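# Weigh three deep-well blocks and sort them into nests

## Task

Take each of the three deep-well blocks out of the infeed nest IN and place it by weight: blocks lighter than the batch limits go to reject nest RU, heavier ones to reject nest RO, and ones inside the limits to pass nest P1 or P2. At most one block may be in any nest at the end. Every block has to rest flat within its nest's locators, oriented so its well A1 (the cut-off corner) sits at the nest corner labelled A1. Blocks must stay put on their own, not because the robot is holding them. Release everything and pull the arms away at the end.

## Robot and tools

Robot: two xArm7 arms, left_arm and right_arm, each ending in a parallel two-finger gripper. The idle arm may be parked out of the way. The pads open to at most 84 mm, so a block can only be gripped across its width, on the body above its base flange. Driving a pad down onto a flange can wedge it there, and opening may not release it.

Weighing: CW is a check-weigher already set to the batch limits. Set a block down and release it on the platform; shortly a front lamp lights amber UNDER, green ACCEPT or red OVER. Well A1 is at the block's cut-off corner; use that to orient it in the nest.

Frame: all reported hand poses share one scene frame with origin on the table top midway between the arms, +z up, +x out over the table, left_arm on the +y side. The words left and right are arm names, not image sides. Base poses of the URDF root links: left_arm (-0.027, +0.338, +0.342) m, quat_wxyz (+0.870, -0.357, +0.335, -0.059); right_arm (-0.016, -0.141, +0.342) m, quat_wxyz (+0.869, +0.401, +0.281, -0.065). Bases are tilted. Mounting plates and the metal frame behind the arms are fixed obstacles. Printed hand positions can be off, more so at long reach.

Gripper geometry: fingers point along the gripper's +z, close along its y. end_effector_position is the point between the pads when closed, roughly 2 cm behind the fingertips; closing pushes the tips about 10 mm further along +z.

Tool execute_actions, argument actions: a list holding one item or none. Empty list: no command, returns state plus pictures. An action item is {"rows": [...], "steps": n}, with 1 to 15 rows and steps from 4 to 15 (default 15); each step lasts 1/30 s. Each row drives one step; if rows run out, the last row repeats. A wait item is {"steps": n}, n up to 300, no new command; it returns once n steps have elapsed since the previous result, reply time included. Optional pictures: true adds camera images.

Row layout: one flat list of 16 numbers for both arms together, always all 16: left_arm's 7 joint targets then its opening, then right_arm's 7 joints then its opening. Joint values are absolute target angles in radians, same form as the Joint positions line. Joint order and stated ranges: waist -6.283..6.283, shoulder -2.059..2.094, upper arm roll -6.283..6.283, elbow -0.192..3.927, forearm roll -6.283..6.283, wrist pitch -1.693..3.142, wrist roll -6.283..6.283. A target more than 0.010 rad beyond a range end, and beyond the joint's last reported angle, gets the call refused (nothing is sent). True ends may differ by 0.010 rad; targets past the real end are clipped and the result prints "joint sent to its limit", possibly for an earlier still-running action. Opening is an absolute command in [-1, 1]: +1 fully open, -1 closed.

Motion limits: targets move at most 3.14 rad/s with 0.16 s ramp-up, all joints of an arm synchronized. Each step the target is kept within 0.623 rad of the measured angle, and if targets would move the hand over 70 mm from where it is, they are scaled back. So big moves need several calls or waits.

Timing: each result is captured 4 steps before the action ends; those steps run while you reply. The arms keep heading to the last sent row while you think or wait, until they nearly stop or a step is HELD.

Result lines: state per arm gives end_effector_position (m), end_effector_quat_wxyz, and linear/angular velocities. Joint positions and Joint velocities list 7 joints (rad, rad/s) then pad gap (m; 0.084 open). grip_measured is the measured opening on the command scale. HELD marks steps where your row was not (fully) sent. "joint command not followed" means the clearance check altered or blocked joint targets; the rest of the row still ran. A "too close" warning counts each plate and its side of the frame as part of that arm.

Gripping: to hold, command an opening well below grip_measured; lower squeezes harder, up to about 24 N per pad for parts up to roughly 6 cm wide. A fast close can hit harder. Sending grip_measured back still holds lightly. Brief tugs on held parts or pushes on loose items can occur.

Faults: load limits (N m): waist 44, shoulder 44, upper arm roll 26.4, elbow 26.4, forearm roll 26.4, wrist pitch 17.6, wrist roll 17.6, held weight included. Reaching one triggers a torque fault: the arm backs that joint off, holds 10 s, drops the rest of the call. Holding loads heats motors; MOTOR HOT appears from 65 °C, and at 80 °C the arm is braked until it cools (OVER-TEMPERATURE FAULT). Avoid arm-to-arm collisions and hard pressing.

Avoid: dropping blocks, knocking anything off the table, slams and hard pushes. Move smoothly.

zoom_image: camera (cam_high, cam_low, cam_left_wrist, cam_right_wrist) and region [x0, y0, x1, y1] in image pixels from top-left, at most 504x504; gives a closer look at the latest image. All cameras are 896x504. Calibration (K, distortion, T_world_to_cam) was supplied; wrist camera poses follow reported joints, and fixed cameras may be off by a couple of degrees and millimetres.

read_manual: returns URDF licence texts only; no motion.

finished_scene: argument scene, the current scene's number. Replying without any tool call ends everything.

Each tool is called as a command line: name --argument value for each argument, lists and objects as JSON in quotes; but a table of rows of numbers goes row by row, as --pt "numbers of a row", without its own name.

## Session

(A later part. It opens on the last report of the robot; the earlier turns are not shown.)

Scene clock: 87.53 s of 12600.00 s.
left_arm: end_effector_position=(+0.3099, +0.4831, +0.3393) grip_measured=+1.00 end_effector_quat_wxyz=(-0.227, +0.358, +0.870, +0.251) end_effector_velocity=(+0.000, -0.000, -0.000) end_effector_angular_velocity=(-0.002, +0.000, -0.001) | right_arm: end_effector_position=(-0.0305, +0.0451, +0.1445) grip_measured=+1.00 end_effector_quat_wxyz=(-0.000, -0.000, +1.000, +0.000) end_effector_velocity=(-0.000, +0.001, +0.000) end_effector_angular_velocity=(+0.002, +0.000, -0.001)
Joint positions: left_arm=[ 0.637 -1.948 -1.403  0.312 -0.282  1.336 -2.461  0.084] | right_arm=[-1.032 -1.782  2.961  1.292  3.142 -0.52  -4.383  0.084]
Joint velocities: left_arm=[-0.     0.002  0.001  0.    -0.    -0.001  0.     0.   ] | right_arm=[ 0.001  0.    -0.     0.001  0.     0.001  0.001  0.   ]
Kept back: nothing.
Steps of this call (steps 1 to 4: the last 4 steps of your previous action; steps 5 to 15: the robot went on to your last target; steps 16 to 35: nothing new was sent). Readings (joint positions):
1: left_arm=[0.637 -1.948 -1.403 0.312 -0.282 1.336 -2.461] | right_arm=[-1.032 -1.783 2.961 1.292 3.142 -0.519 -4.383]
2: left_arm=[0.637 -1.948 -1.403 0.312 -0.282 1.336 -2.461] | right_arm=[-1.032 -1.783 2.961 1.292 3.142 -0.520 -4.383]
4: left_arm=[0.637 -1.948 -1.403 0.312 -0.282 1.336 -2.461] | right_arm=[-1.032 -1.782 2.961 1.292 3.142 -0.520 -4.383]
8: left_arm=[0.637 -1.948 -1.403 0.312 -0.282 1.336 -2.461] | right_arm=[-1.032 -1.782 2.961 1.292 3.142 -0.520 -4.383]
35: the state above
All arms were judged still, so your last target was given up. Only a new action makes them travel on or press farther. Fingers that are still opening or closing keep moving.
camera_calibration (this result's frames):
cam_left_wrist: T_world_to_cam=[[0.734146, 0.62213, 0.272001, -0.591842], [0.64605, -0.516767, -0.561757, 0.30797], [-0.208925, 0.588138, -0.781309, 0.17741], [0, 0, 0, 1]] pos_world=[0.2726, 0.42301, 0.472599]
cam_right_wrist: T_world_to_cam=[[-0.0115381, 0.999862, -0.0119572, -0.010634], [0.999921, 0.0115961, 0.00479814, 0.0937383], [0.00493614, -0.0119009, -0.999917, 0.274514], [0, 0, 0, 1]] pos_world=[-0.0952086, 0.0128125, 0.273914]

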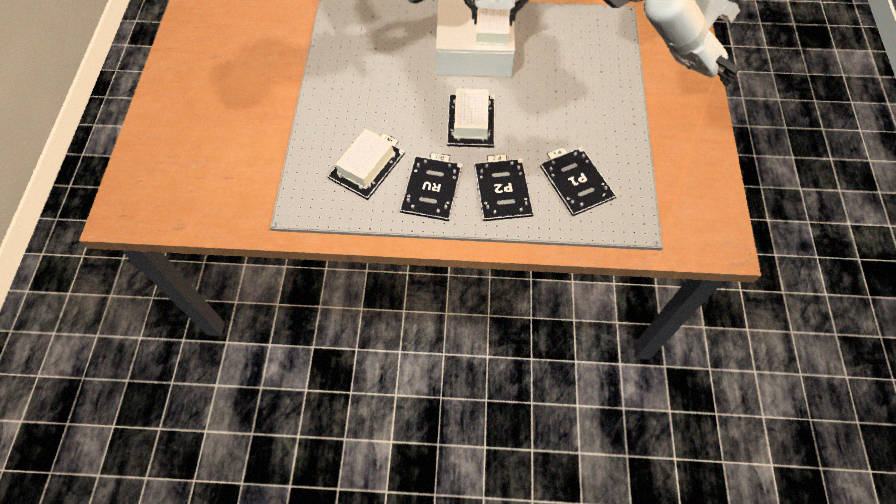

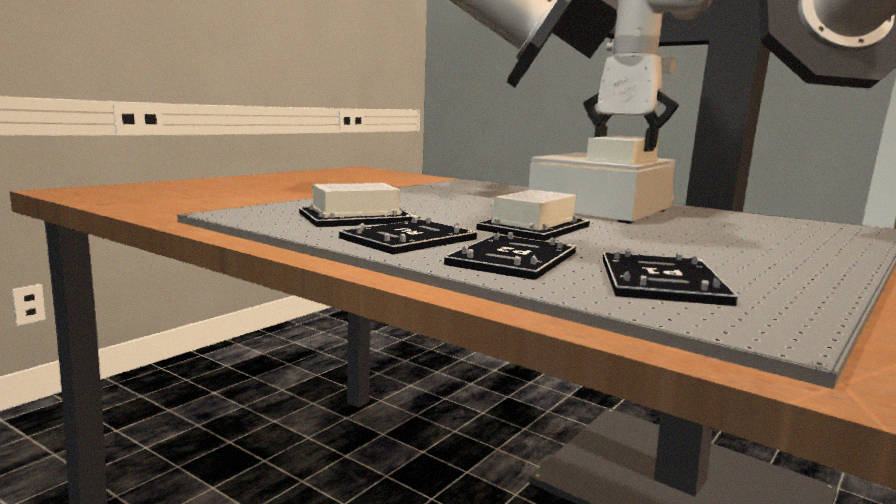

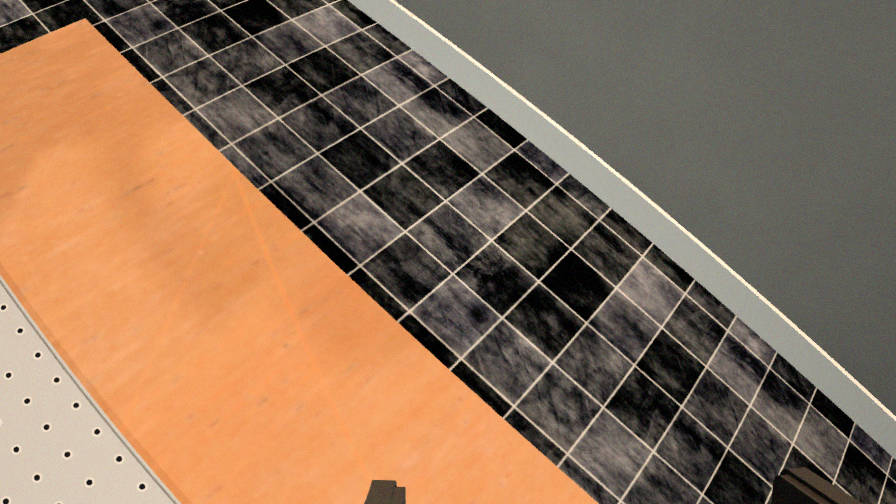

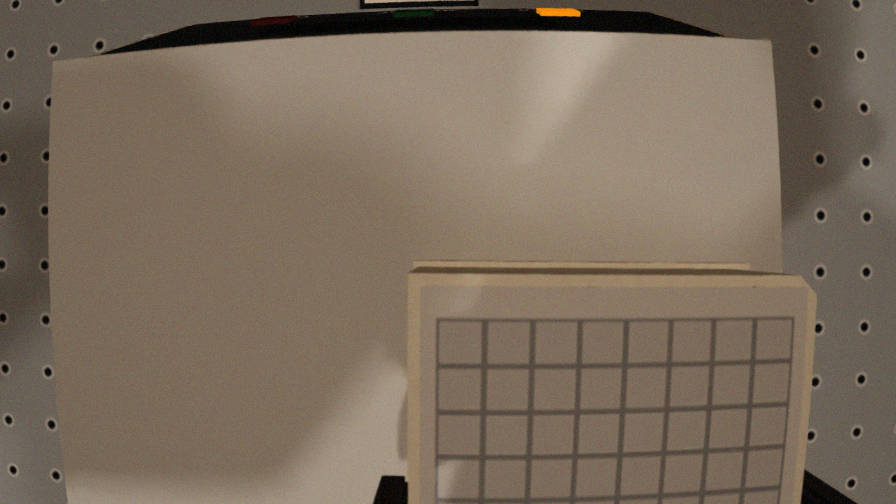

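execute_actions --actions '[{"rows":[[0.637,-1.948,-1.403,0.312,-0.282,1.336,-2.461,1,-1.0323,-1.782,2.9612,1.2919,3.1416,-0.52,-4.3832,0.3]],"steps":10}]'

execute_actions --actions '[{"rows":[[0.637,-1.948,-1.403,0.312,-0.282,1.336,-2.461,1,-1.0047,-1.6305,2.9647,1.26,3.1416,-0.6421,-4.3832,0.3]],"steps":12}]'

execute_actions --actions '[{"rows":[[0.637,-1.948,-1.403,0.312,-0.282,1.336,-2.461,1,-1.05,-1.45,2.5,1.2,3.1416,-0.62,-4.8,0.3]]}]'

execute_actions --actions '[{"rows":[[0.637,-1.948,-1.403,0.312,-0.282,1.336,-2.461,1,-1.6655,-1.2572,2.0446,1.2963,3.1416,-0.5554,-5.4409,0.3]]}]'

execute_actions --actions '[{"steps":15}]'

execute_actions --actions '[{"rows":[[0.637,-1.948,-1.403,0.312,-0.282,1.336,-2.461,1,-1.8527,-1.3557,2.0935,1.3813,3.1416,-0.4346,-5.4409,0.3]]}]'

execute_actions --actions '[{"steps":10}]' --pictures true

Scene clock: 88.40 s of 12600.00 s.
left_arm: end_effector_position=(+0.3099, +0.4831, +0.3393) grip_measured=+1.00 end_effector_quat_wxyz=(-0.227, +0.358, +0.870, +0.251) end_effector_velocity=(-0.000, +0.000, -0.000) end_effector_angular_velocity=(-0.000, +0.000, +0.000) | right_arm: end_effector_position=(-0.0305, +0.0452, +0.1446) grip_measured=+0.96 end_effector_quat_wxyz=(-0.000, -0.000, +1.000, +0.000) end_effector_velocity=(-0.000, -0.000, -0.000) end_effector_angular_velocity=(-0.001, +0.000, +0.000)
Joint positions: left_arm=[ 0.637 -1.948 -1.403  0.312 -0.282  1.336 -2.461  0.084] | right_arm=[-1.032 -1.782  2.961  1.292  3.142 -0.52  -4.383  0.083]
Joint velocities: left_arm=[ 0.     0.     0.    -0.    -0.    -0.001  0.    -0.   ] | right_arm=[-0.001 -0.     0.    -0.    -0.    -0.     0.     0.   ]
Steps of this call (steps 1 to 20: nothing new was sent; steps 21 to 26: the first 6 steps of this action). Readings (joint positions):
21: left_arm=[0.637 -1.948 -1.403 0.312 -0.282 1.336 -2.461] | right_arm=[-1.032 -1.782 2.961 1.292 3.142 -0.520 -4.383]
22: left_arm=[0.637 -1.948 -1.403 0.312 -0.282 1.336 -2.461] | right_arm=[-1.032 -1.782 2.961 1.292 3.142 -0.520 -4.383]
24: left_arm=[0.637 -1.948 -1.403 0.312 -0.282 1.336 -2.461] | right_arm=[-1.032 -1.782 2.961 1.292 3.142 -0.520 -4.383]
26: the state above

Scene clock: 88.80 s of 12600.00 s.
left_arm: end_effector_position=(+0.3099, +0.4831, +0.3393) grip_measured=+1.00 end_effector_quat_wxyz=(-0.227, +0.358, +0.870, +0.251) end_effector_velocity=(-0.000, +0.001, +0.000) end_effector_angular_velocity=(+0.001, -0.000, +0.003) | right_arm: end_effector_position=(-0.0323, +0.0519, +0.2149) grip_measured=+0.96 end_effector_quat_wxyz=(-0.003, +0.000, +1.000, +0.009) end_effector_velocity=(+0.012, -0.045, -0.005) end_effector_angular_velocity=(-0.114, -0.035, +0.008)
Joint positions: left_arm=[ 0.637 -1.948 -1.403  0.312 -0.282  1.336 -2.461  0.084] | right_arm=[-1.003 -1.623  2.964  1.269  3.142 -0.64  -4.383  0.083]
Joint velocities: left_arm=[ 0.    -0.002  0.001 -0.001  0.     0.001  0.     0.   ] | right_arm=[ 0.002  0.012  0.007 -0.071 -0.    -0.06  -0.002 -0.   ]
Steps of this call (steps 1 to 4: the last 4 steps of your previous action; steps 5 to 12: the first 8 steps of this action). Readings (joint positions):
5: left_arm=[0.637 -1.948 -1.403 0.312 -0.282 1.336 -2.461] | right_arm=[-1.032 -1.781 2.961 1.292 3.142 -0.521 -4.383]
6: left_arm=[0.637 -1.948 -1.403 0.312 -0.282 1.336 -2.461] | right_arm=[-1.031 -1.774 2.962 1.288 3.142 -0.529 -4.383]
8: left_arm=[0.637 -1.948 -1.403 0.312 -0.282 1.336 -2.461] | right_arm=[-1.020 -1.714 2.963 1.269 3.142 -0.582 -4.383]
12: the state above

Scene clock: 89.30 s of 12600.00 s.
left_arm: end_effector_position=(+0.3099, +0.4831, +0.3393) grip_measured=+1.00 end_effector_quat_wxyz=(-0.227, +0.358, +0.870, +0.251) end_effector_velocity=(-0.001, +0.000, -0.000) end_effector_angular_velocity=(+0.001, +0.002, +0.001) | right_arm: end_effector_position=(+0.1310, +0.0838, +0.2573) grip_measured=+0.96 end_effector_quat_wxyz=(+0.057, +0.011, +0.997, +0.054) end_effector_velocity=(+0.550, +0.019, +0.175) end_effector_angular_velocity=(+0.269, -0.374, -0.137)
Joint positions: left_arm=[ 0.637 -1.948 -1.403  0.312 -0.282  1.336 -2.461  0.084] | right_arm=[-1.04  -1.496  2.614  1.215  3.141 -0.625 -4.696  0.083]
Joint velocities: left_arm=[-0.     0.    -0.001 -0.001 -0.     0.001 -0.     0.   ] | right_arm=[-0.111  0.472 -1.181 -0.146 -0.002  0.05  -1.045  0.   ]
Steps of this call (steps 1 to 4: the last 4 steps of your previous action; steps 5 to 15: the first 11 steps of this action). Readings (joint positions):
5: left_arm=[0.637 -1.948 -1.403 0.312 -0.282 1.336 -2.461] | right_arm=[-1.005 -1.633 2.964 1.257 3.142 -0.641 -4.384]
6: left_arm=[0.637 -1.948 -1.403 0.312 -0.282 1.336 -2.461] | right_arm=[-1.007 -1.630 2.958 1.256 3.142 -0.640 -4.394]
8: left_arm=[0.637 -1.948 -1.403 0.312 -0.282 1.336 -2.461] | right_arm=[-1.012 -1.606 2.899 1.247 3.143 -0.637 -4.454]
12: left_arm=[0.637 -1.948 -1.403 0.312 -0.282 1.336 -2.461] | right_arm=[-1.029 -1.542 2.731 1.230 3.141 -0.630 -4.592]
15: the state above

Scene clock: 89.80 s of 12600.00 s.
left_arm: end_effector_position=(+0.3099, +0.4831, +0.3393) grip_measured=+1.00 end_effector_quat_wxyz=(-0.227, +0.358, +0.870, +0.251) end_effector_velocity=(-0.000, -0.000, -0.000) end_effector_angular_velocity=(-0.001, +0.001, +0.000) | right_arm: end_effector_position=(+0.3237, +0.0313, +0.2291) grip_measured=+0.96 end_effector_quat_wxyz=(+0.028, +0.055, +0.997, +0.047) end_effector_velocity=(+0.426, -0.314, -0.219) end_effector_angular_velocity=(-0.230, +0.246, -0.278)
Joint positions: left_arm=[ 0.637 -1.948 -1.403  0.312 -0.282  1.336 -2.461  0.084] | right_arm=[-1.385 -1.346  2.255  1.255  3.142 -0.585 -5.145  0.083]
Joint velocities: left_arm=[ 0.     0.001  0.     0.    -0.     0.001 -0.     0.   ] | right_arm=[-1.041  0.325 -0.793  0.148 -0.004  0.107 -1.069 -0.   ]
Steps of this call (steps 1 to 4: the last 4 steps of your previous action; steps 5 to 15: the first 11 steps of this action). Readings (joint positions):
5: left_arm=[0.637 -1.948 -1.403 0.312 -0.282 1.336 -2.461] | right_arm=[-1.053 -1.448 2.495 1.201 3.140 -0.620 -4.797]
6: left_arm=[0.637 -1.948 -1.403 0.312 -0.282 1.336 -2.461] | right_arm=[-1.060 -1.447 2.495 1.203 3.141 -0.619 -4.809]
8: left_arm=[0.637 -1.948 -1.403 0.312 -0.282 1.336 -2.461] | right_arm=[-1.119 -1.429 2.462 1.217 3.144 -0.612 -4.877]
12: left_arm=[0.637 -1.948 -1.403 0.312 -0.282 1.336 -2.461] | right_arm=[-1.278 -1.379 2.334 1.239 3.142 -0.596 -5.035]
15: the state above

Scene clock: 90.30 s of 12600.00 s.
left_arm: end_effector_position=(+0.3099, +0.4831, +0.3393) grip_measured=+1.00 end_effector_quat_wxyz=(-0.227, +0.358, +0.870, +0.251) end_effector_velocity=(+0.000, -0.000, -0.000) end_effector_angular_velocity=(-0.000, -0.000, -0.001) | right_arm: end_effector_position=(+0.4180, -0.0806, +0.1614) grip_measured=+0.96 end_effector_quat_wxyz=(-0.000, +0.084, +0.996, +0.002) end_effector_velocity=(+0.006, +0.007, +0.006) end_effector_angular_velocity=(+0.012, -0.019, +0.011)
Joint positions: left_arm=[ 0.637 -1.948 -1.403  0.312 -0.282  1.336 -2.461  0.084] | right_arm=[-1.661 -1.259  2.051  1.297  3.142 -0.556 -5.44   0.083]
Joint velocities: left_arm=[ 0.     0.001 -0.     0.     0.    -0.001 -0.    -0.   ] | right_arm=[ 0.014  0.    -0.001  0.01   0.001  0.001 -0.005 -0.   ]
Kept back: nothing.
Steps of this call (steps 1 to 4: the last 4 steps of your previous action; steps 5 to 15: the robot went on to your last target). Readings (joint positions):
1: left_arm=[0.637 -1.948 -1.403 0.312 -0.282 1.336 -2.461] | right_arm=[-1.419 -1.335 2.229 1.260 3.141 -0.581 -5.181]
2: left_arm=[0.637 -1.948 -1.403 0.312 -0.282 1.336 -2.461] | right_arm=[-1.453 -1.325 2.204 1.264 3.141 -0.578 -5.216]
4: left_arm=[0.637 -1.948 -1.403 0.312 -0.282 1.336 -2.461] | right_arm=[-1.518 -1.304 2.155 1.274 3.141 -0.571 -5.285]
8: left_arm=[0.637 -1.948 -1.403 0.312 -0.282 1.336 -2.461] | right_arm=[-1.639 -1.266 2.063 1.291 3.141 -0.558 -5.410]
15: the state above

Scene clock: 90.67 s of 12600.00 s.
left_arm: end_effector_position=(+0.3099, +0.4831, +0.3393) grip_measured=+1.00 end_effector_quat_wxyz=(-0.227, +0.358, +0.870, +0.251) end_effector_velocity=(+0.001, +0.000, +0.000) end_effector_angular_velocity=(-0.000, -0.003, +0.000) | right_arm: end_effector_position=(+0.4186, -0.0861, +0.0793) grip_measured=+0.96 end_effector_quat_wxyz=(-0.001, +0.087, +0.996, -0.002) end_effector_velocity=(+0.065, +0.076, +0.055) end_effector_angular_velocity=(+0.152, -0.154, +0.020)
Joint positions: left_arm=[ 0.637 -1.948 -1.403  0.312 -0.282  1.336 -2.461  0.084] | right_arm=[-1.854 -1.356  2.093  1.38   3.142 -0.435 -5.441  0.083]
Joint velocities: left_arm=[ 0.    -0.002  0.002  0.     0.    -0.001 -0.    -0.   ] | right_arm=[0.093 0.047 0.013 0.103 0.002 0.01  0.    0.   ]
Steps of this call (steps 1 to 11: the first 11 steps of this action). Readings (joint positions):
1: left_arm=[0.637 -1.948 -1.403 0.312 -0.282 1.336 -2.461] | right_arm=[-1.662 -1.259 2.051 1.298 3.142 -0.555 -5.440]
2: left_arm=[0.637 -1.948 -1.403 0.312 -0.282 1.336 -2.461] | right_arm=[-1.670 -1.263 2.053 1.303 3.142 -0.549 -5.441]
4: left_arm=[0.637 -1.948 -1.403 0.312 -0.282 1.336 -2.461] | right_arm=[-1.734 -1.297 2.070 1.339 3.142 -0.504 -5.441]
8: left_arm=[0.637 -1.948 -1.403 0.312 -0.282 1.336 -2.461] | right_arm=[-1.857 -1.359 2.093 1.370 3.142 -0.438 -5.441]
11: the state above

Scene clock: 91.00 s of 12600.00 s.
left_arm: end_effector_position=(+0.3099, +0.4831, +0.3393) grip_measured=+1.00 end_effector_quat_wxyz=(-0.227, +0.358, +0.870, +0.251) end_effector_velocity=(-0.001, +0.000, -0.000) end_effector_angular_velocity=(-0.000, +0.002, +0.001) | right_arm: end_effector_position=(+0.4197, -0.0847, +0.0803) grip_measured=+0.96 end_effector_quat_wxyz=(-0.000, +0.087, +0.996, +0.000) end_effector_velocity=(+0.000, -0.001, -0.001) end_effector_angular_velocity=(-0.001, +0.000, +0.000)
Joint positions: left_arm=[ 0.637 -1.948 -1.403  0.312 -0.282  1.336 -2.461  0.084] | right_arm=[-1.852 -1.355  2.093  1.381  3.142 -0.435 -5.441  0.083]
Joint velocities: left_arm=[ 0.     0.001  0.    -0.001 -0.     0.001  0.    -0.   ] | right_arm=[-0.003 -0.002 -0.     0.002  0.001  0.001 -0.001 -0.   ]
Kept back: nothing.
Steps of this call (steps 1 to 4: the last 4 steps of your previous action; steps 5 to 10: the robot went on to your last target). Readings (joint positions):
1: left_arm=[0.637 -1.948 -1.403 0.312 -0.282 1.336 -2.461] | right_arm=[-1.851 -1.355 2.093 1.382 3.142 -0.435 -5.441]
2: left_arm=[0.637 -1.948 -1.403 0.312 -0.282 1.336 -2.461] | right_arm=[-1.850 -1.354 2.094 1.384 3.142 -0.435 -5.441]
4: left_arm=[0.637 -1.948 -1.403 0.312 -0.282 1.336 -2.461] | right_arm=[-1.850 -1.354 2.094 1.383 3.142 -0.435 -5.441]
8: left_arm=[0.637 -1.948 -1.403 0.312 -0.282 1.336 -2.461] | right_arm=[-1.852 -1.355 2.093 1.381 3.142 -0.435 -5.441]
10: the state above
camera_calibration (this result's frames):
cam_left_wrist: T_world_to_cam=[[0.734145, 0.62213, 0.272001, -0.591842], [0.64605, -0.516767, -0.561757, 0.30797], [-0.208924, 0.588138, -0.781309, 0.17741], [0, 0, 0, 1]] pos_world=[0.2726, 0.42301, 0.472599]
cam_right_wrist: T_world_to_cam=[[0.162521, 0.986633, -0.0118982, 0.0493269], [0.9867, -0.162469, 0.00517972, -0.363803], [0.00317739, -0.0125818, -0.999916, 0.207279], [0, 0, 0, 1]] pos_world=[0.350289, -0.105166, 0.209732]

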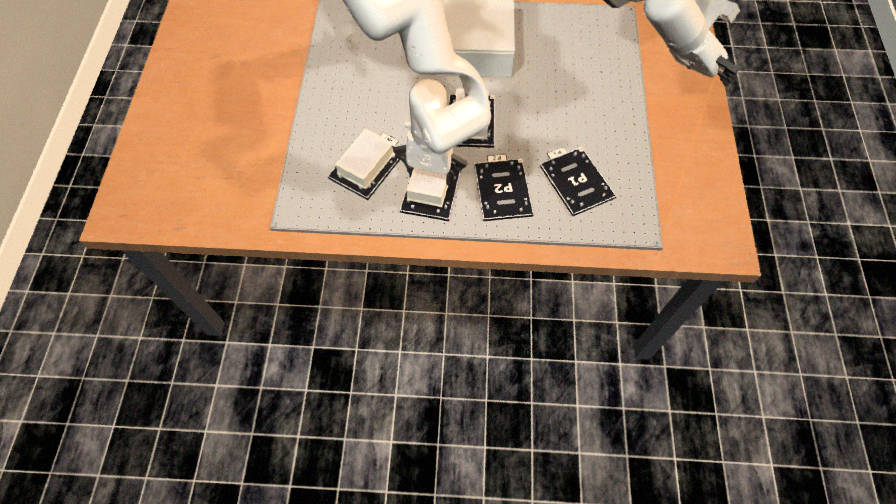

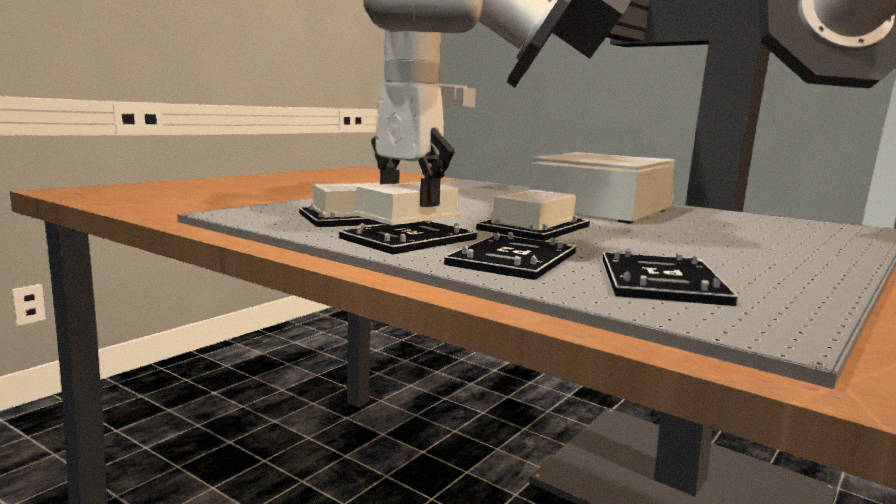

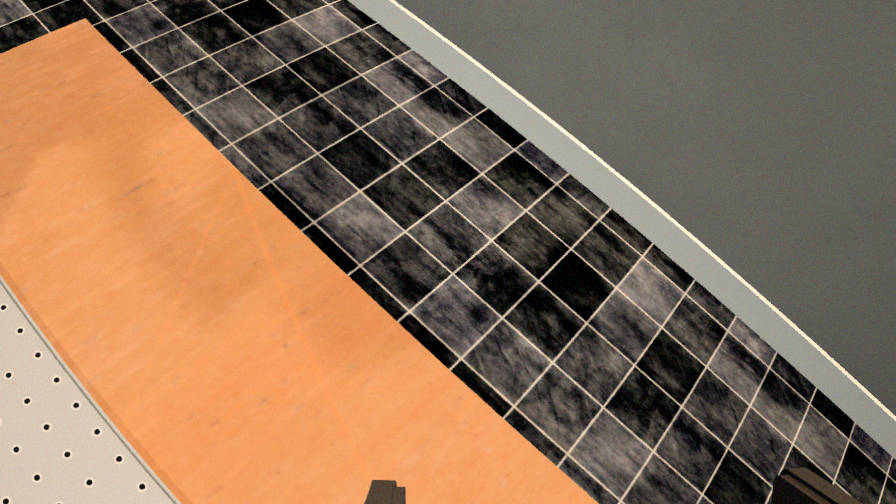

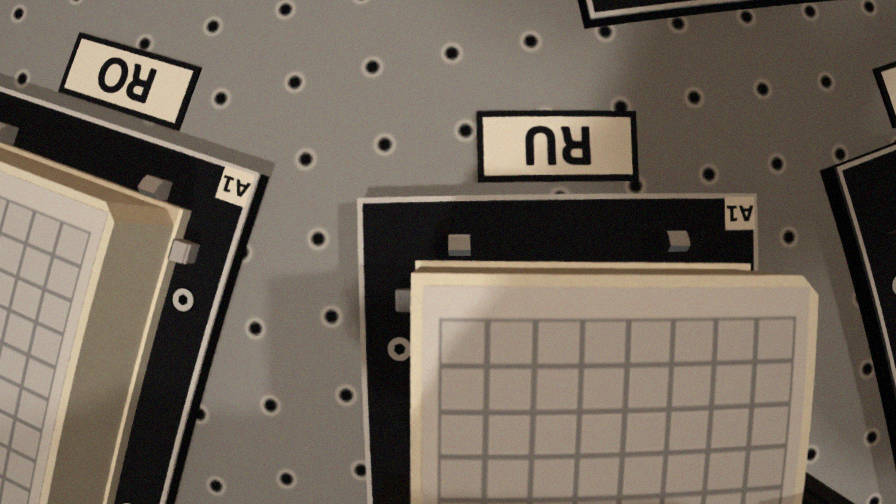

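execute_actions --actions '[{"rows":[[0.637,-1.948,-1.403,0.312,-0.282,1.336,-2.461,1,-1.877,-1.3697,2.0984,1.393,3.1416,-0.4187,-5.445,0.3]]}]'

execute_actions --actions '[{"steps":8}]' --pictures true

zoom_image --camera "cam_right_wrist" --region '[370,200,820,400]'

Scene clock: 91.70 s of 12600.00 s.
left_arm: end_effector_position=(+0.3099, +0.4831, +0.3393) grip_measured=+1.00 end_effector_quat_wxyz=(-0.227, +0.358, +0.870, +0.251) end_effector_velocity=(+0.000, -0.000, +0.000) end_effector_angular_velocity=(-0.000, -0.000, -0.001) | right_arm: end_effector_position=(+0.4191, -0.0851, +0.0695) grip_measured=+0.96 end_effector_quat_wxyz=(+0.000, +0.085, +0.996, +0.000) end_effector_velocity=(+0.002, +0.002, +0.002) end_effector_angular_velocity=(+0.004, -0.004, +0.000)
Joint positions: left_arm=[ 0.637 -1.948 -1.403  0.312 -0.282  1.336 -2.461  0.084] | right_arm=[-1.877 -1.369  2.098  1.393  3.142 -0.419 -5.445  0.083]
Joint velocities: left_arm=[-0.     0.    -0.     0.001  0.     0.     0.    -0.   ] | right_arm=[ 0.004  0.002 -0.001  0.001  0.     0.    -0.    -0.   ]
Steps of this call (steps 1 to 10: the robot went on to your last target; steps 11 to 21: the first 11 steps of this action). Readings (joint positions):
11: left_arm=[0.637 -1.948 -1.403 0.312 -0.282 1.336 -2.461] | right_arm=[-1.853 -1.356 2.094 1.382 3.142 -0.434 -5.441]
12: left_arm=[0.637 -1.948 -1.403 0.312 -0.282 1.336 -2.461] | right_arm=[-1.859 -1.359 2.095 1.386 3.142 -0.429 -5.442]
14: left_arm=[0.637 -1.948 -1.403 0.312 -0.282 1.336 -2.461] | right_arm=[-1.873 -1.368 2.098 1.392 3.142 -0.421 -5.444]
18: left_arm=[0.637 -1.948 -1.403 0.312 -0.282 1.336 -2.461] | right_arm=[-1.878 -1.370 2.098 1.392 3.142 -0.419 -5.445]
21: the state above

Scene clock: 91.97 s of 12600.00 s.
left_arm: end_effector_position=(+0.3099, +0.4831, +0.3393) grip_measured=+1.00 end_effector_quat_wxyz=(-0.227, +0.358, +0.870, +0.251) end_effector_velocity=(-0.001, +0.001, -0.000) end_effector_angular_velocity=(+0.001, +0.001, +0.001) | right_arm: end_effector_position=(+0.4188, -0.0854, +0.0693) grip_measured=+0.96 end_effector_quat_wxyz=(-0.000, +0.085, +0.996, -0.000) end_effector_velocity=(+0.001, -0.000, +0.000) end_effector_angular_velocity=(+0.000, -0.002, -0.001)
Joint positions: left_arm=[ 0.637 -1.948 -1.403  0.312 -0.282  1.336 -2.461  0.084] | right_arm=[-1.877 -1.37   2.098  1.393  3.142 -0.419 -5.445  0.083]
Joint velocities: left_arm=[-0.     0.    -0.    -0.001  0.     0.001  0.    -0.   ] | right_arm=[ 0.     0.    -0.001  0.     0.     0.001 -0.    -0.   ]
Kept back: nothing.
Steps of this call (steps 1 to 4: the last 4 steps of your previous action; steps 5 to 8: the robot went on to your last target). Readings (joint positions):
1: left_arm=[0.637 -1.948 -1.403 0.312 -0.282 1.336 -2.461] | right_arm=[-1.877 -1.369 2.098 1.393 3.142 -0.419 -5.445]
2: left_arm=[0.637 -1.948 -1.403 0.312 -0.282 1.336 -2.461] | right_arm=[-1.877 -1.369 2.098 1.393 3.142 -0.419 -5.445]
4: left_arm=[0.637 -1.948 -1.403 0.312 -0.282 1.336 -2.461] | right_arm=[-1.877 -1.370 2.098 1.393 3.142 -0.419 -5.445]
8: the state above
camera_calibration (this result's frames):
cam_left_wrist: T_world_to_cam=[[0.734146, 0.62213, 0.272001, -0.591842], [0.64605, -0.516767, -0.561757, 0.30797], [-0.208925, 0.588138, -0.781309, 0.17741], [0, 0, 0, 1]] pos_world=[0.2726, 0.42301, 0.472599]
cam_right_wrist: T_world_to_cam=[[0.158428, 0.987294, -0.0122968, 0.0518863], [0.987366, -0.158375, 0.00511529, -0.362946], [0.00310279, -0.0129518, -0.999911, 0.196224], [0, 0, 0, 1]] pos_world=[0.349531, -0.106167, 0.198702]

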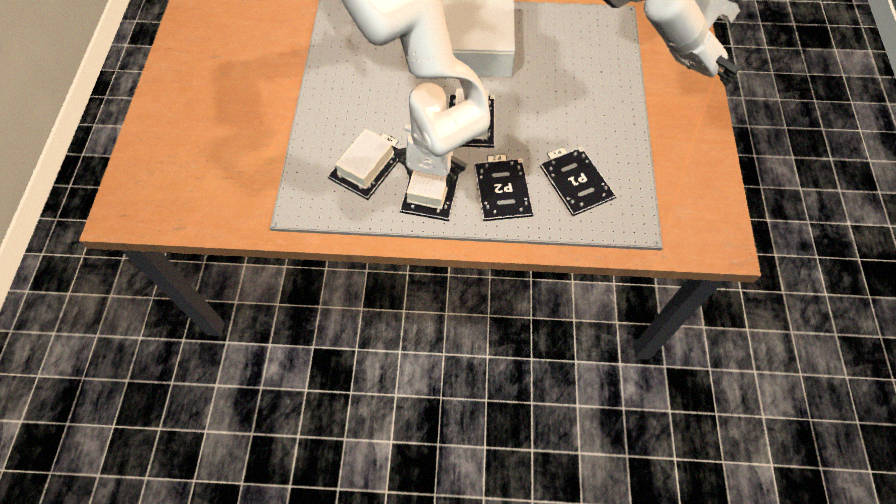

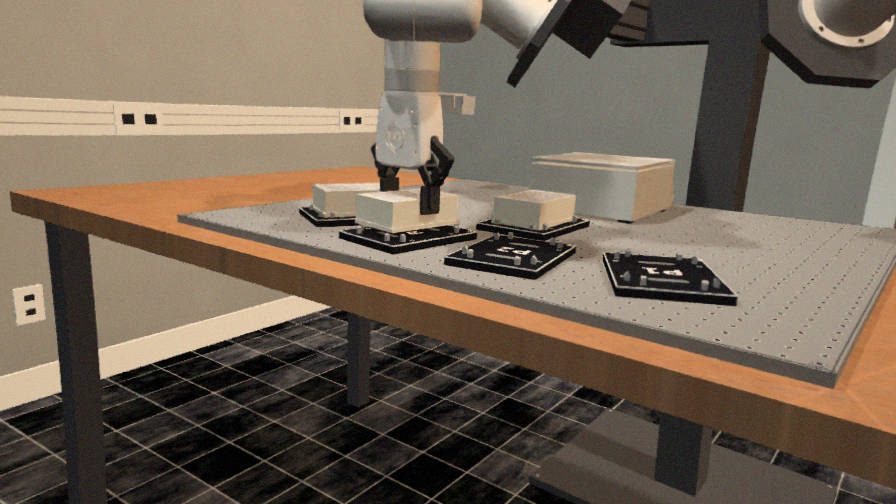

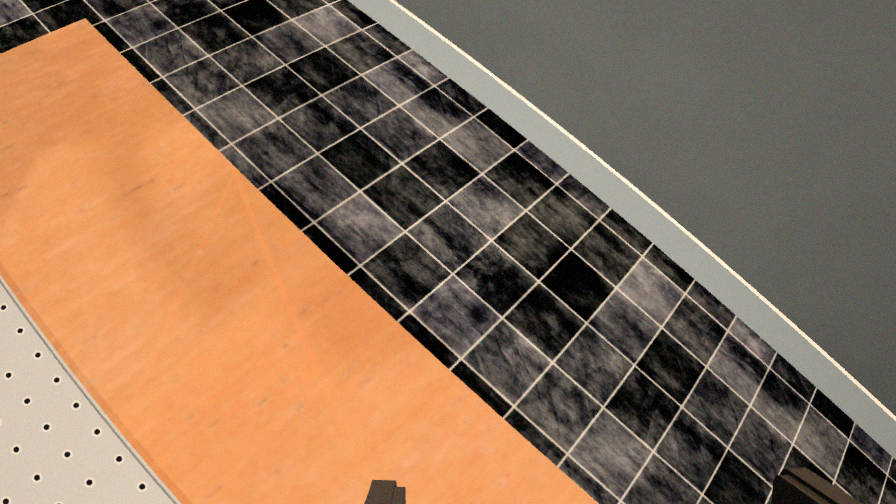

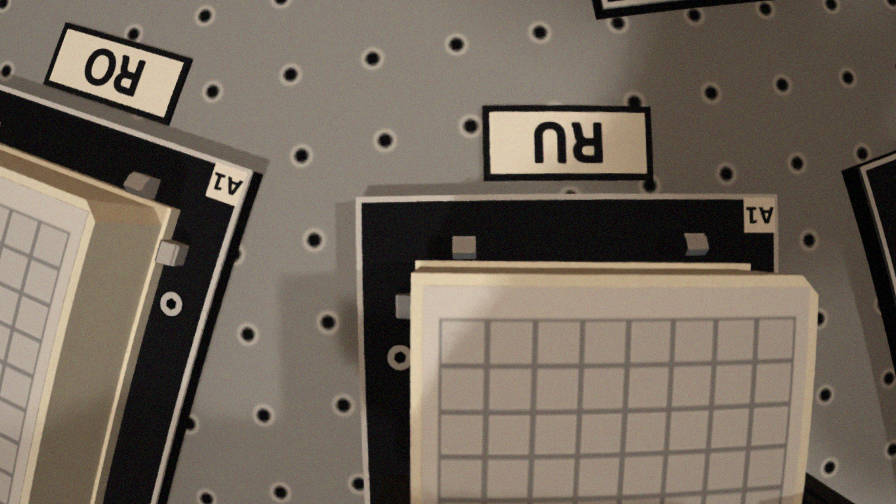

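Region (370, 200, 820, 400) of cam_right_wrist's 896x504 image, scaled by 1.120, with more detail than that image has.

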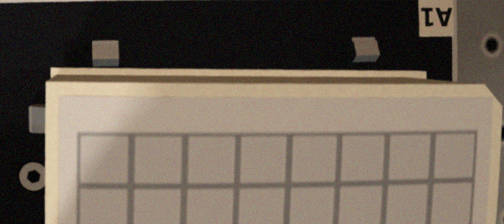

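execute_actions --actions '[{"rows":[[0.637,-1.948,-1.403,0.312,-0.282,1.336,-2.461,1,-1.877,-1.3697,2.0984,1.393,3.1416,-0.4187,-5.458,0.3],[0.637,-1.948,-1.403,0.312,-0.282,1.336,-2.461,1,-1.877,-1.3697,2.0984,1.393,3.1416,-0.4187,-5.458,0.3],[0.637,-1.948,-1.403,0.312,-0.282,1.336,-2.461,1,-1.885,-1.3743,2.1,1.398,3.1416,-0.4147,-5.458,0.3],[0.637,-1.948,-1.403,0.312,-0.282,1.336,-2.461,1,-1.893,-1.379,2.1017,1.4033,3.1416,-0.4107,-5.458,0.3],[0.637,-1.948,-1.403,0.312,-0.282,1.336,-2.461,1,-1.9014,-1.3836,2.1033,1.4086,3.1416,-0.4067,-5.458,0.3]]}]'

execute_actions --actions '[{"rows":[[0.637,-1.948,-1.403,0.312,-0.282,1.336,-2.461,1,-1.9014,-1.3836,2.1033,1.4086,3.1416,-0.4067,-5.458,1]],"steps":10}]'

execute_actions --actions '[{"rows":[[0.637,-1.948,-1.403,0.312,-0.282,1.336,-2.461,1,-1.8527,-1.3557,2.0935,1.3773,3.1416,-0.4306,-5.458,1]],"steps":10}]'

execute_actions --actions '[{"rows":[[0.637,-1.948,-1.403,0.312,-0.282,1.336,-2.461,1,-1.6655,-1.2572,2.0446,1.2963,3.1416,-0.5554,-5.458,1]]}]' --pictures true

zoom_image --camera "cam_low" --region '[330,170,490,270]'

Scene clock: 92.70 s of 12600.00 s.
left_arm: end_effector_position=(+0.3099, +0.4831, +0.3393) grip_measured=+1.00 end_effector_quat_wxyz=(-0.227, +0.358, +0.870, +0.251) end_effector_velocity=(-0.000, +0.001, +0.000) end_effector_angular_velocity=(+0.001, -0.000, +0.003) | right_arm: end_effector_position=(+0.4179, -0.0841, +0.0596) grip_measured=+0.96 end_effector_quat_wxyz=(-0.001, +0.078, +0.997, +0.001) end_effector_velocity=(+0.000, +0.000, +0.000) end_effector_angular_velocity=(+0.002, -0.001, -0.003)
Joint positions: left_arm=[ 0.637 -1.948 -1.403  0.312 -0.282  1.336 -2.461  0.084] | right_arm=[-1.9   -1.384  2.106  1.409  3.142 -0.407 -5.458  0.083]
Joint velocities: left_arm=[-0.    -0.002  0.001 -0.001  0.     0.002 -0.     0.   ] | right_arm=[ 0.     0.002 -0.    -0.001  0.001  0.001  0.    -0.   ]
Steps of this call (steps 1 to 11: the robot went on to your last target; steps 12 to 22: the first 11 steps of this action). Readings (joint positions):
12: left_arm=[0.637 -1.948 -1.403 0.312 -0.282 1.336 -2.461] | right_arm=[-1.877 -1.370 2.098 1.393 3.142 -0.419 -5.446]
13: left_arm=[0.637 -1.948 -1.403 0.312 -0.282 1.336 -2.461] | right_arm=[-1.877 -1.370 2.098 1.393 3.142 -0.419 -5.450]
15: left_arm=[0.637 -1.948 -1.403 0.312 -0.282 1.336 -2.461] | right_arm=[-1.880 -1.371 2.099 1.396 3.142 -0.417 -5.456]
19: left_arm=[0.637 -1.948 -1.403 0.312 -0.282 1.336 -2.461] | right_arm=[-1.899 -1.383 2.105 1.408 3.142 -0.408 -5.458]
22: the state above

Scene clock: 93.03 s of 12600.00 s.
left_arm: end_effector_position=(+0.3099, +0.4831, +0.3393) grip_measured=+1.00 end_effector_quat_wxyz=(-0.227, +0.358, +0.870, +0.251) end_effector_velocity=(-0.001, +0.000, -0.000) end_effector_angular_velocity=(+0.000, +0.001, +0.001) | right_arm: end_effector_position=(+0.4195, -0.0858, +0.0590) grip_measured=+1.00 end_effector_quat_wxyz=(+0.000, +0.079, +0.997, +0.000) end_effector_velocity=(+0.001, -0.001, +0.000) end_effector_angular_velocity=(-0.001, -0.000, +0.000)
Joint positions: left_arm=[ 0.637 -1.948 -1.403  0.312 -0.282  1.336 -2.461  0.084] | right_arm=[-1.902 -1.384  2.102  1.409  3.141 -0.406 -5.458  0.084]
Joint velocities: left_arm=[-0.    -0.     0.    -0.001 -0.     0.001 -0.    -0.   ] | right_arm=[ 0.     0.    -0.001  0.001 -0.    -0.002 -0.001  0.   ]
Steps of this call (steps 1 to 4: the last 4 steps of your previous action; steps 5 to 10: the first 6 steps of this action). Readings (joint positions):
5: left_arm=[0.637 -1.948 -1.403 0.312 -0.282 1.336 -2.461] | right_arm=[-1.901 -1.383 2.105 1.409 3.142 -0.407 -5.458]
6: left_arm=[0.637 -1.948 -1.403 0.312 -0.282 1.336 -2.461] | right_arm=[-1.901 -1.384 2.105 1.409 3.142 -0.407 -5.458]
8: left_arm=[0.637 -1.948 -1.403 0.312 -0.282 1.336 -2.461] | right_arm=[-1.901 -1.384 2.103 1.409 3.142 -0.406 -5.458]
10: the state above

Scene clock: 93.37 s of 12600.00 s.
left_arm: end_effector_position=(+0.3099, +0.4831, +0.3393) grip_measured=+1.00 end_effector_quat_wxyz=(-0.227, +0.358, +0.870, +0.251) end_effector_velocity=(-0.000, -0.000, -0.000) end_effector_angular_velocity=(+0.001, +0.002, -0.002) | right_arm: end_effector_position=(+0.4206, -0.0856, +0.0798) grip_measured=+1.00 end_effector_quat_wxyz=(+0.001, +0.079, +0.997, +0.000) end_effector_velocity=(+0.001, +0.006, +0.021) end_effector_angular_velocity=(+0.010, -0.003, +0.002)
Joint positions: left_arm=[ 0.637 -1.948 -1.403  0.312 -0.282  1.336 -2.461  0.084] | right_arm=[-1.852 -1.355  2.091  1.379  3.141 -0.43  -5.458  0.084]
Joint velocities: left_arm=[-0.     0.001 -0.003 -0.    -0.     0.    -0.    -0.   ] | right_arm=[ 0.048  0.027 -0.003 -0.022  0.    -0.024  0.001  0.   ]
Steps of this call (steps 1 to 4: the last 4 steps of your previous action; steps 5 to 10: the first 6 steps of this action). Readings (joint positions):
5: left_arm=[0.637 -1.948 -1.403 0.312 -0.282 1.336 -2.461] | right_arm=[-1.901 -1.383 2.102 1.409 3.141 -0.407 -5.458]
6: left_arm=[0.637 -1.948 -1.403 0.312 -0.282 1.336 -2.461] | right_arm=[-1.893 -1.379 2.101 1.402 3.142 -0.410 -5.458]
8: left_arm=[0.637 -1.948 -1.403 0.312 -0.282 1.336 -2.461] | right_arm=[-1.864 -1.362 2.094 1.382 3.141 -0.426 -5.458]
10: the state above

Scene clock: 93.87 s of 12600.00 s.
left_arm: end_effector_position=(+0.3099, +0.4831, +0.3393) grip_measured=+1.00 end_effector_quat_wxyz=(-0.227, +0.358, +0.870, +0.251) end_effector_velocity=(-0.000, +0.000, +0.000) end_effector_angular_velocity=(+0.001, +0.000, +0.000) | right_arm: end_effector_position=(+0.4196, -0.0840, +0.1604) grip_measured=+1.00 end_effector_quat_wxyz=(-0.000, +0.078, +0.997, +0.001) end_effector_velocity=(-0.045, -0.065, -0.052) end_effector_angular_velocity=(-0.138, +0.128, -0.034)
Joint positions: left_arm=[ 0.637 -1.948 -1.403  0.312 -0.282  1.336 -2.461  0.084] | right_arm=[-1.665 -1.257  2.045  1.297  3.142 -0.555 -5.458  0.084]
Joint velocities: left_arm=[ 0.    -0.001 -0.001 -0.     0.     0.001 -0.     0.   ] | right_arm=[-0.086 -0.039 -0.018 -0.089 -0.001 -0.006  0.     0.   ]
Steps of this call (steps 1 to 4: the last 4 steps of your previous action; steps 5 to 15: the first 11 steps of this action). Readings (joint positions):
5: left_arm=[0.637 -1.948 -1.403 0.312 -0.282 1.336 -2.461] | right_arm=[-1.853 -1.356 2.093 1.375 3.141 -0.432 -5.458]
6: left_arm=[0.637 -1.948 -1.403 0.312 -0.282 1.336 -2.461] | right_arm=[-1.846 -1.352 2.090 1.370 3.141 -0.438 -5.458]
8: left_arm=[0.637 -1.948 -1.403 0.312 -0.282 1.336 -2.461] | right_arm=[-1.783 -1.320 2.073 1.336 3.142 -0.484 -5.458]
12: left_arm=[0.637 -1.948 -1.403 0.312 -0.282 1.336 -2.461] | right_arm=[-1.661 -1.255 2.046 1.308 3.142 -0.552 -5.458]
15: the state above
camera_calibration (this result's frames):
cam_left_wrist: T_world_to_cam=[[0.734146, 0.62213, 0.272001, -0.591842], [0.64605, -0.516767, -0.561758, 0.30797], [-0.208925, 0.588138, -0.781309, 0.17741], [0, 0, 0, 1]] pos_world=[0.2726, 0.42301, 0.472599]
cam_right_wrist: T_world_to_cam=[[0.144754, 0.98941, -0.0106755, 0.0571345], [0.989461, -0.144704, 0.00531619, -0.363674], [0.0037151, -0.0113325, -0.999929, 0.287221], [0, 0, 0, 1]] pos_world=[0.350504, -0.1059, 0.289744]

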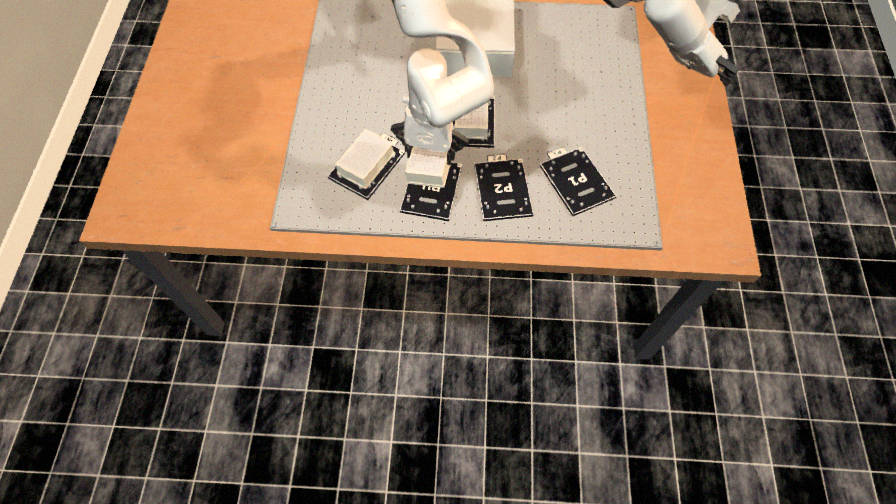

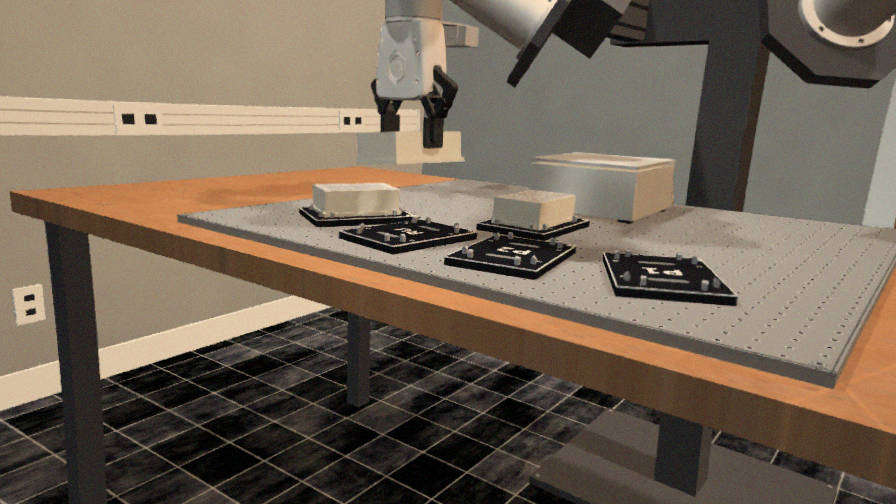

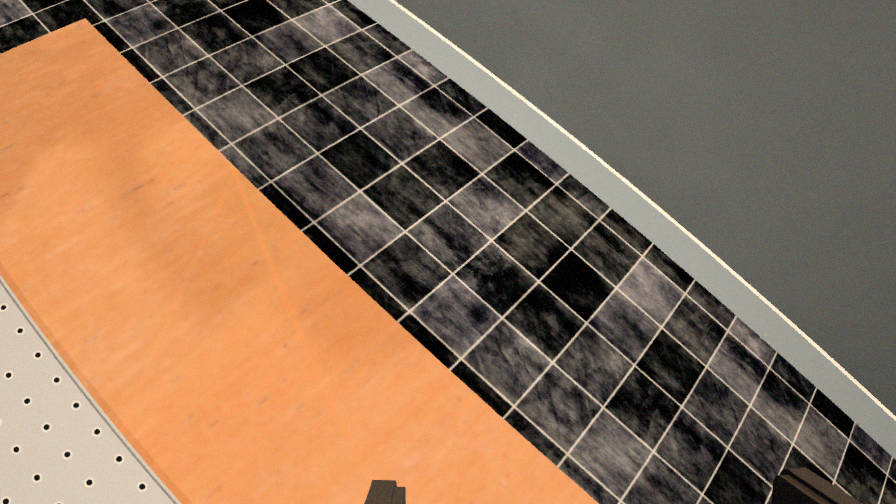

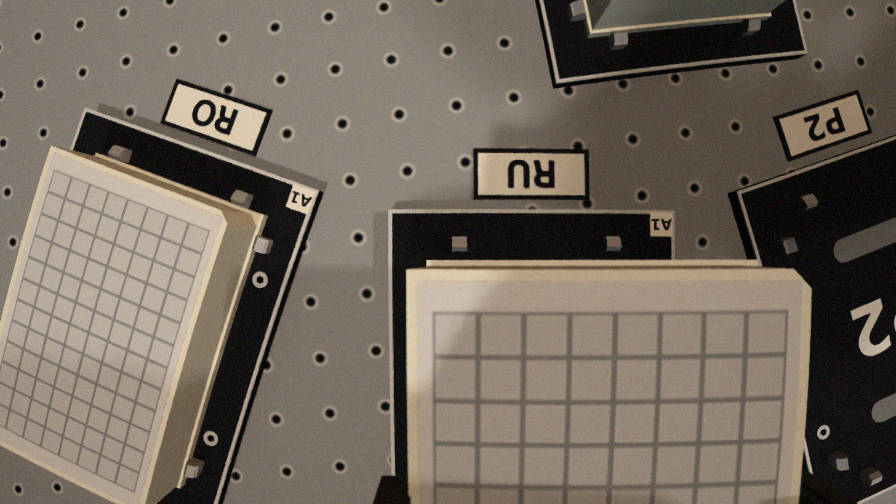

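Region (330, 170, 490, 270) of cam_low's 896x504 image, scaled by 3.150, with more detail than that image has; it fills the top 315 rows of this view, and the rest is white.

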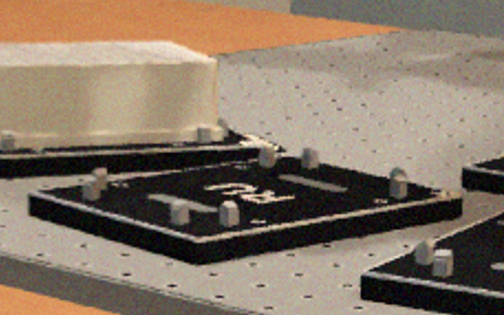

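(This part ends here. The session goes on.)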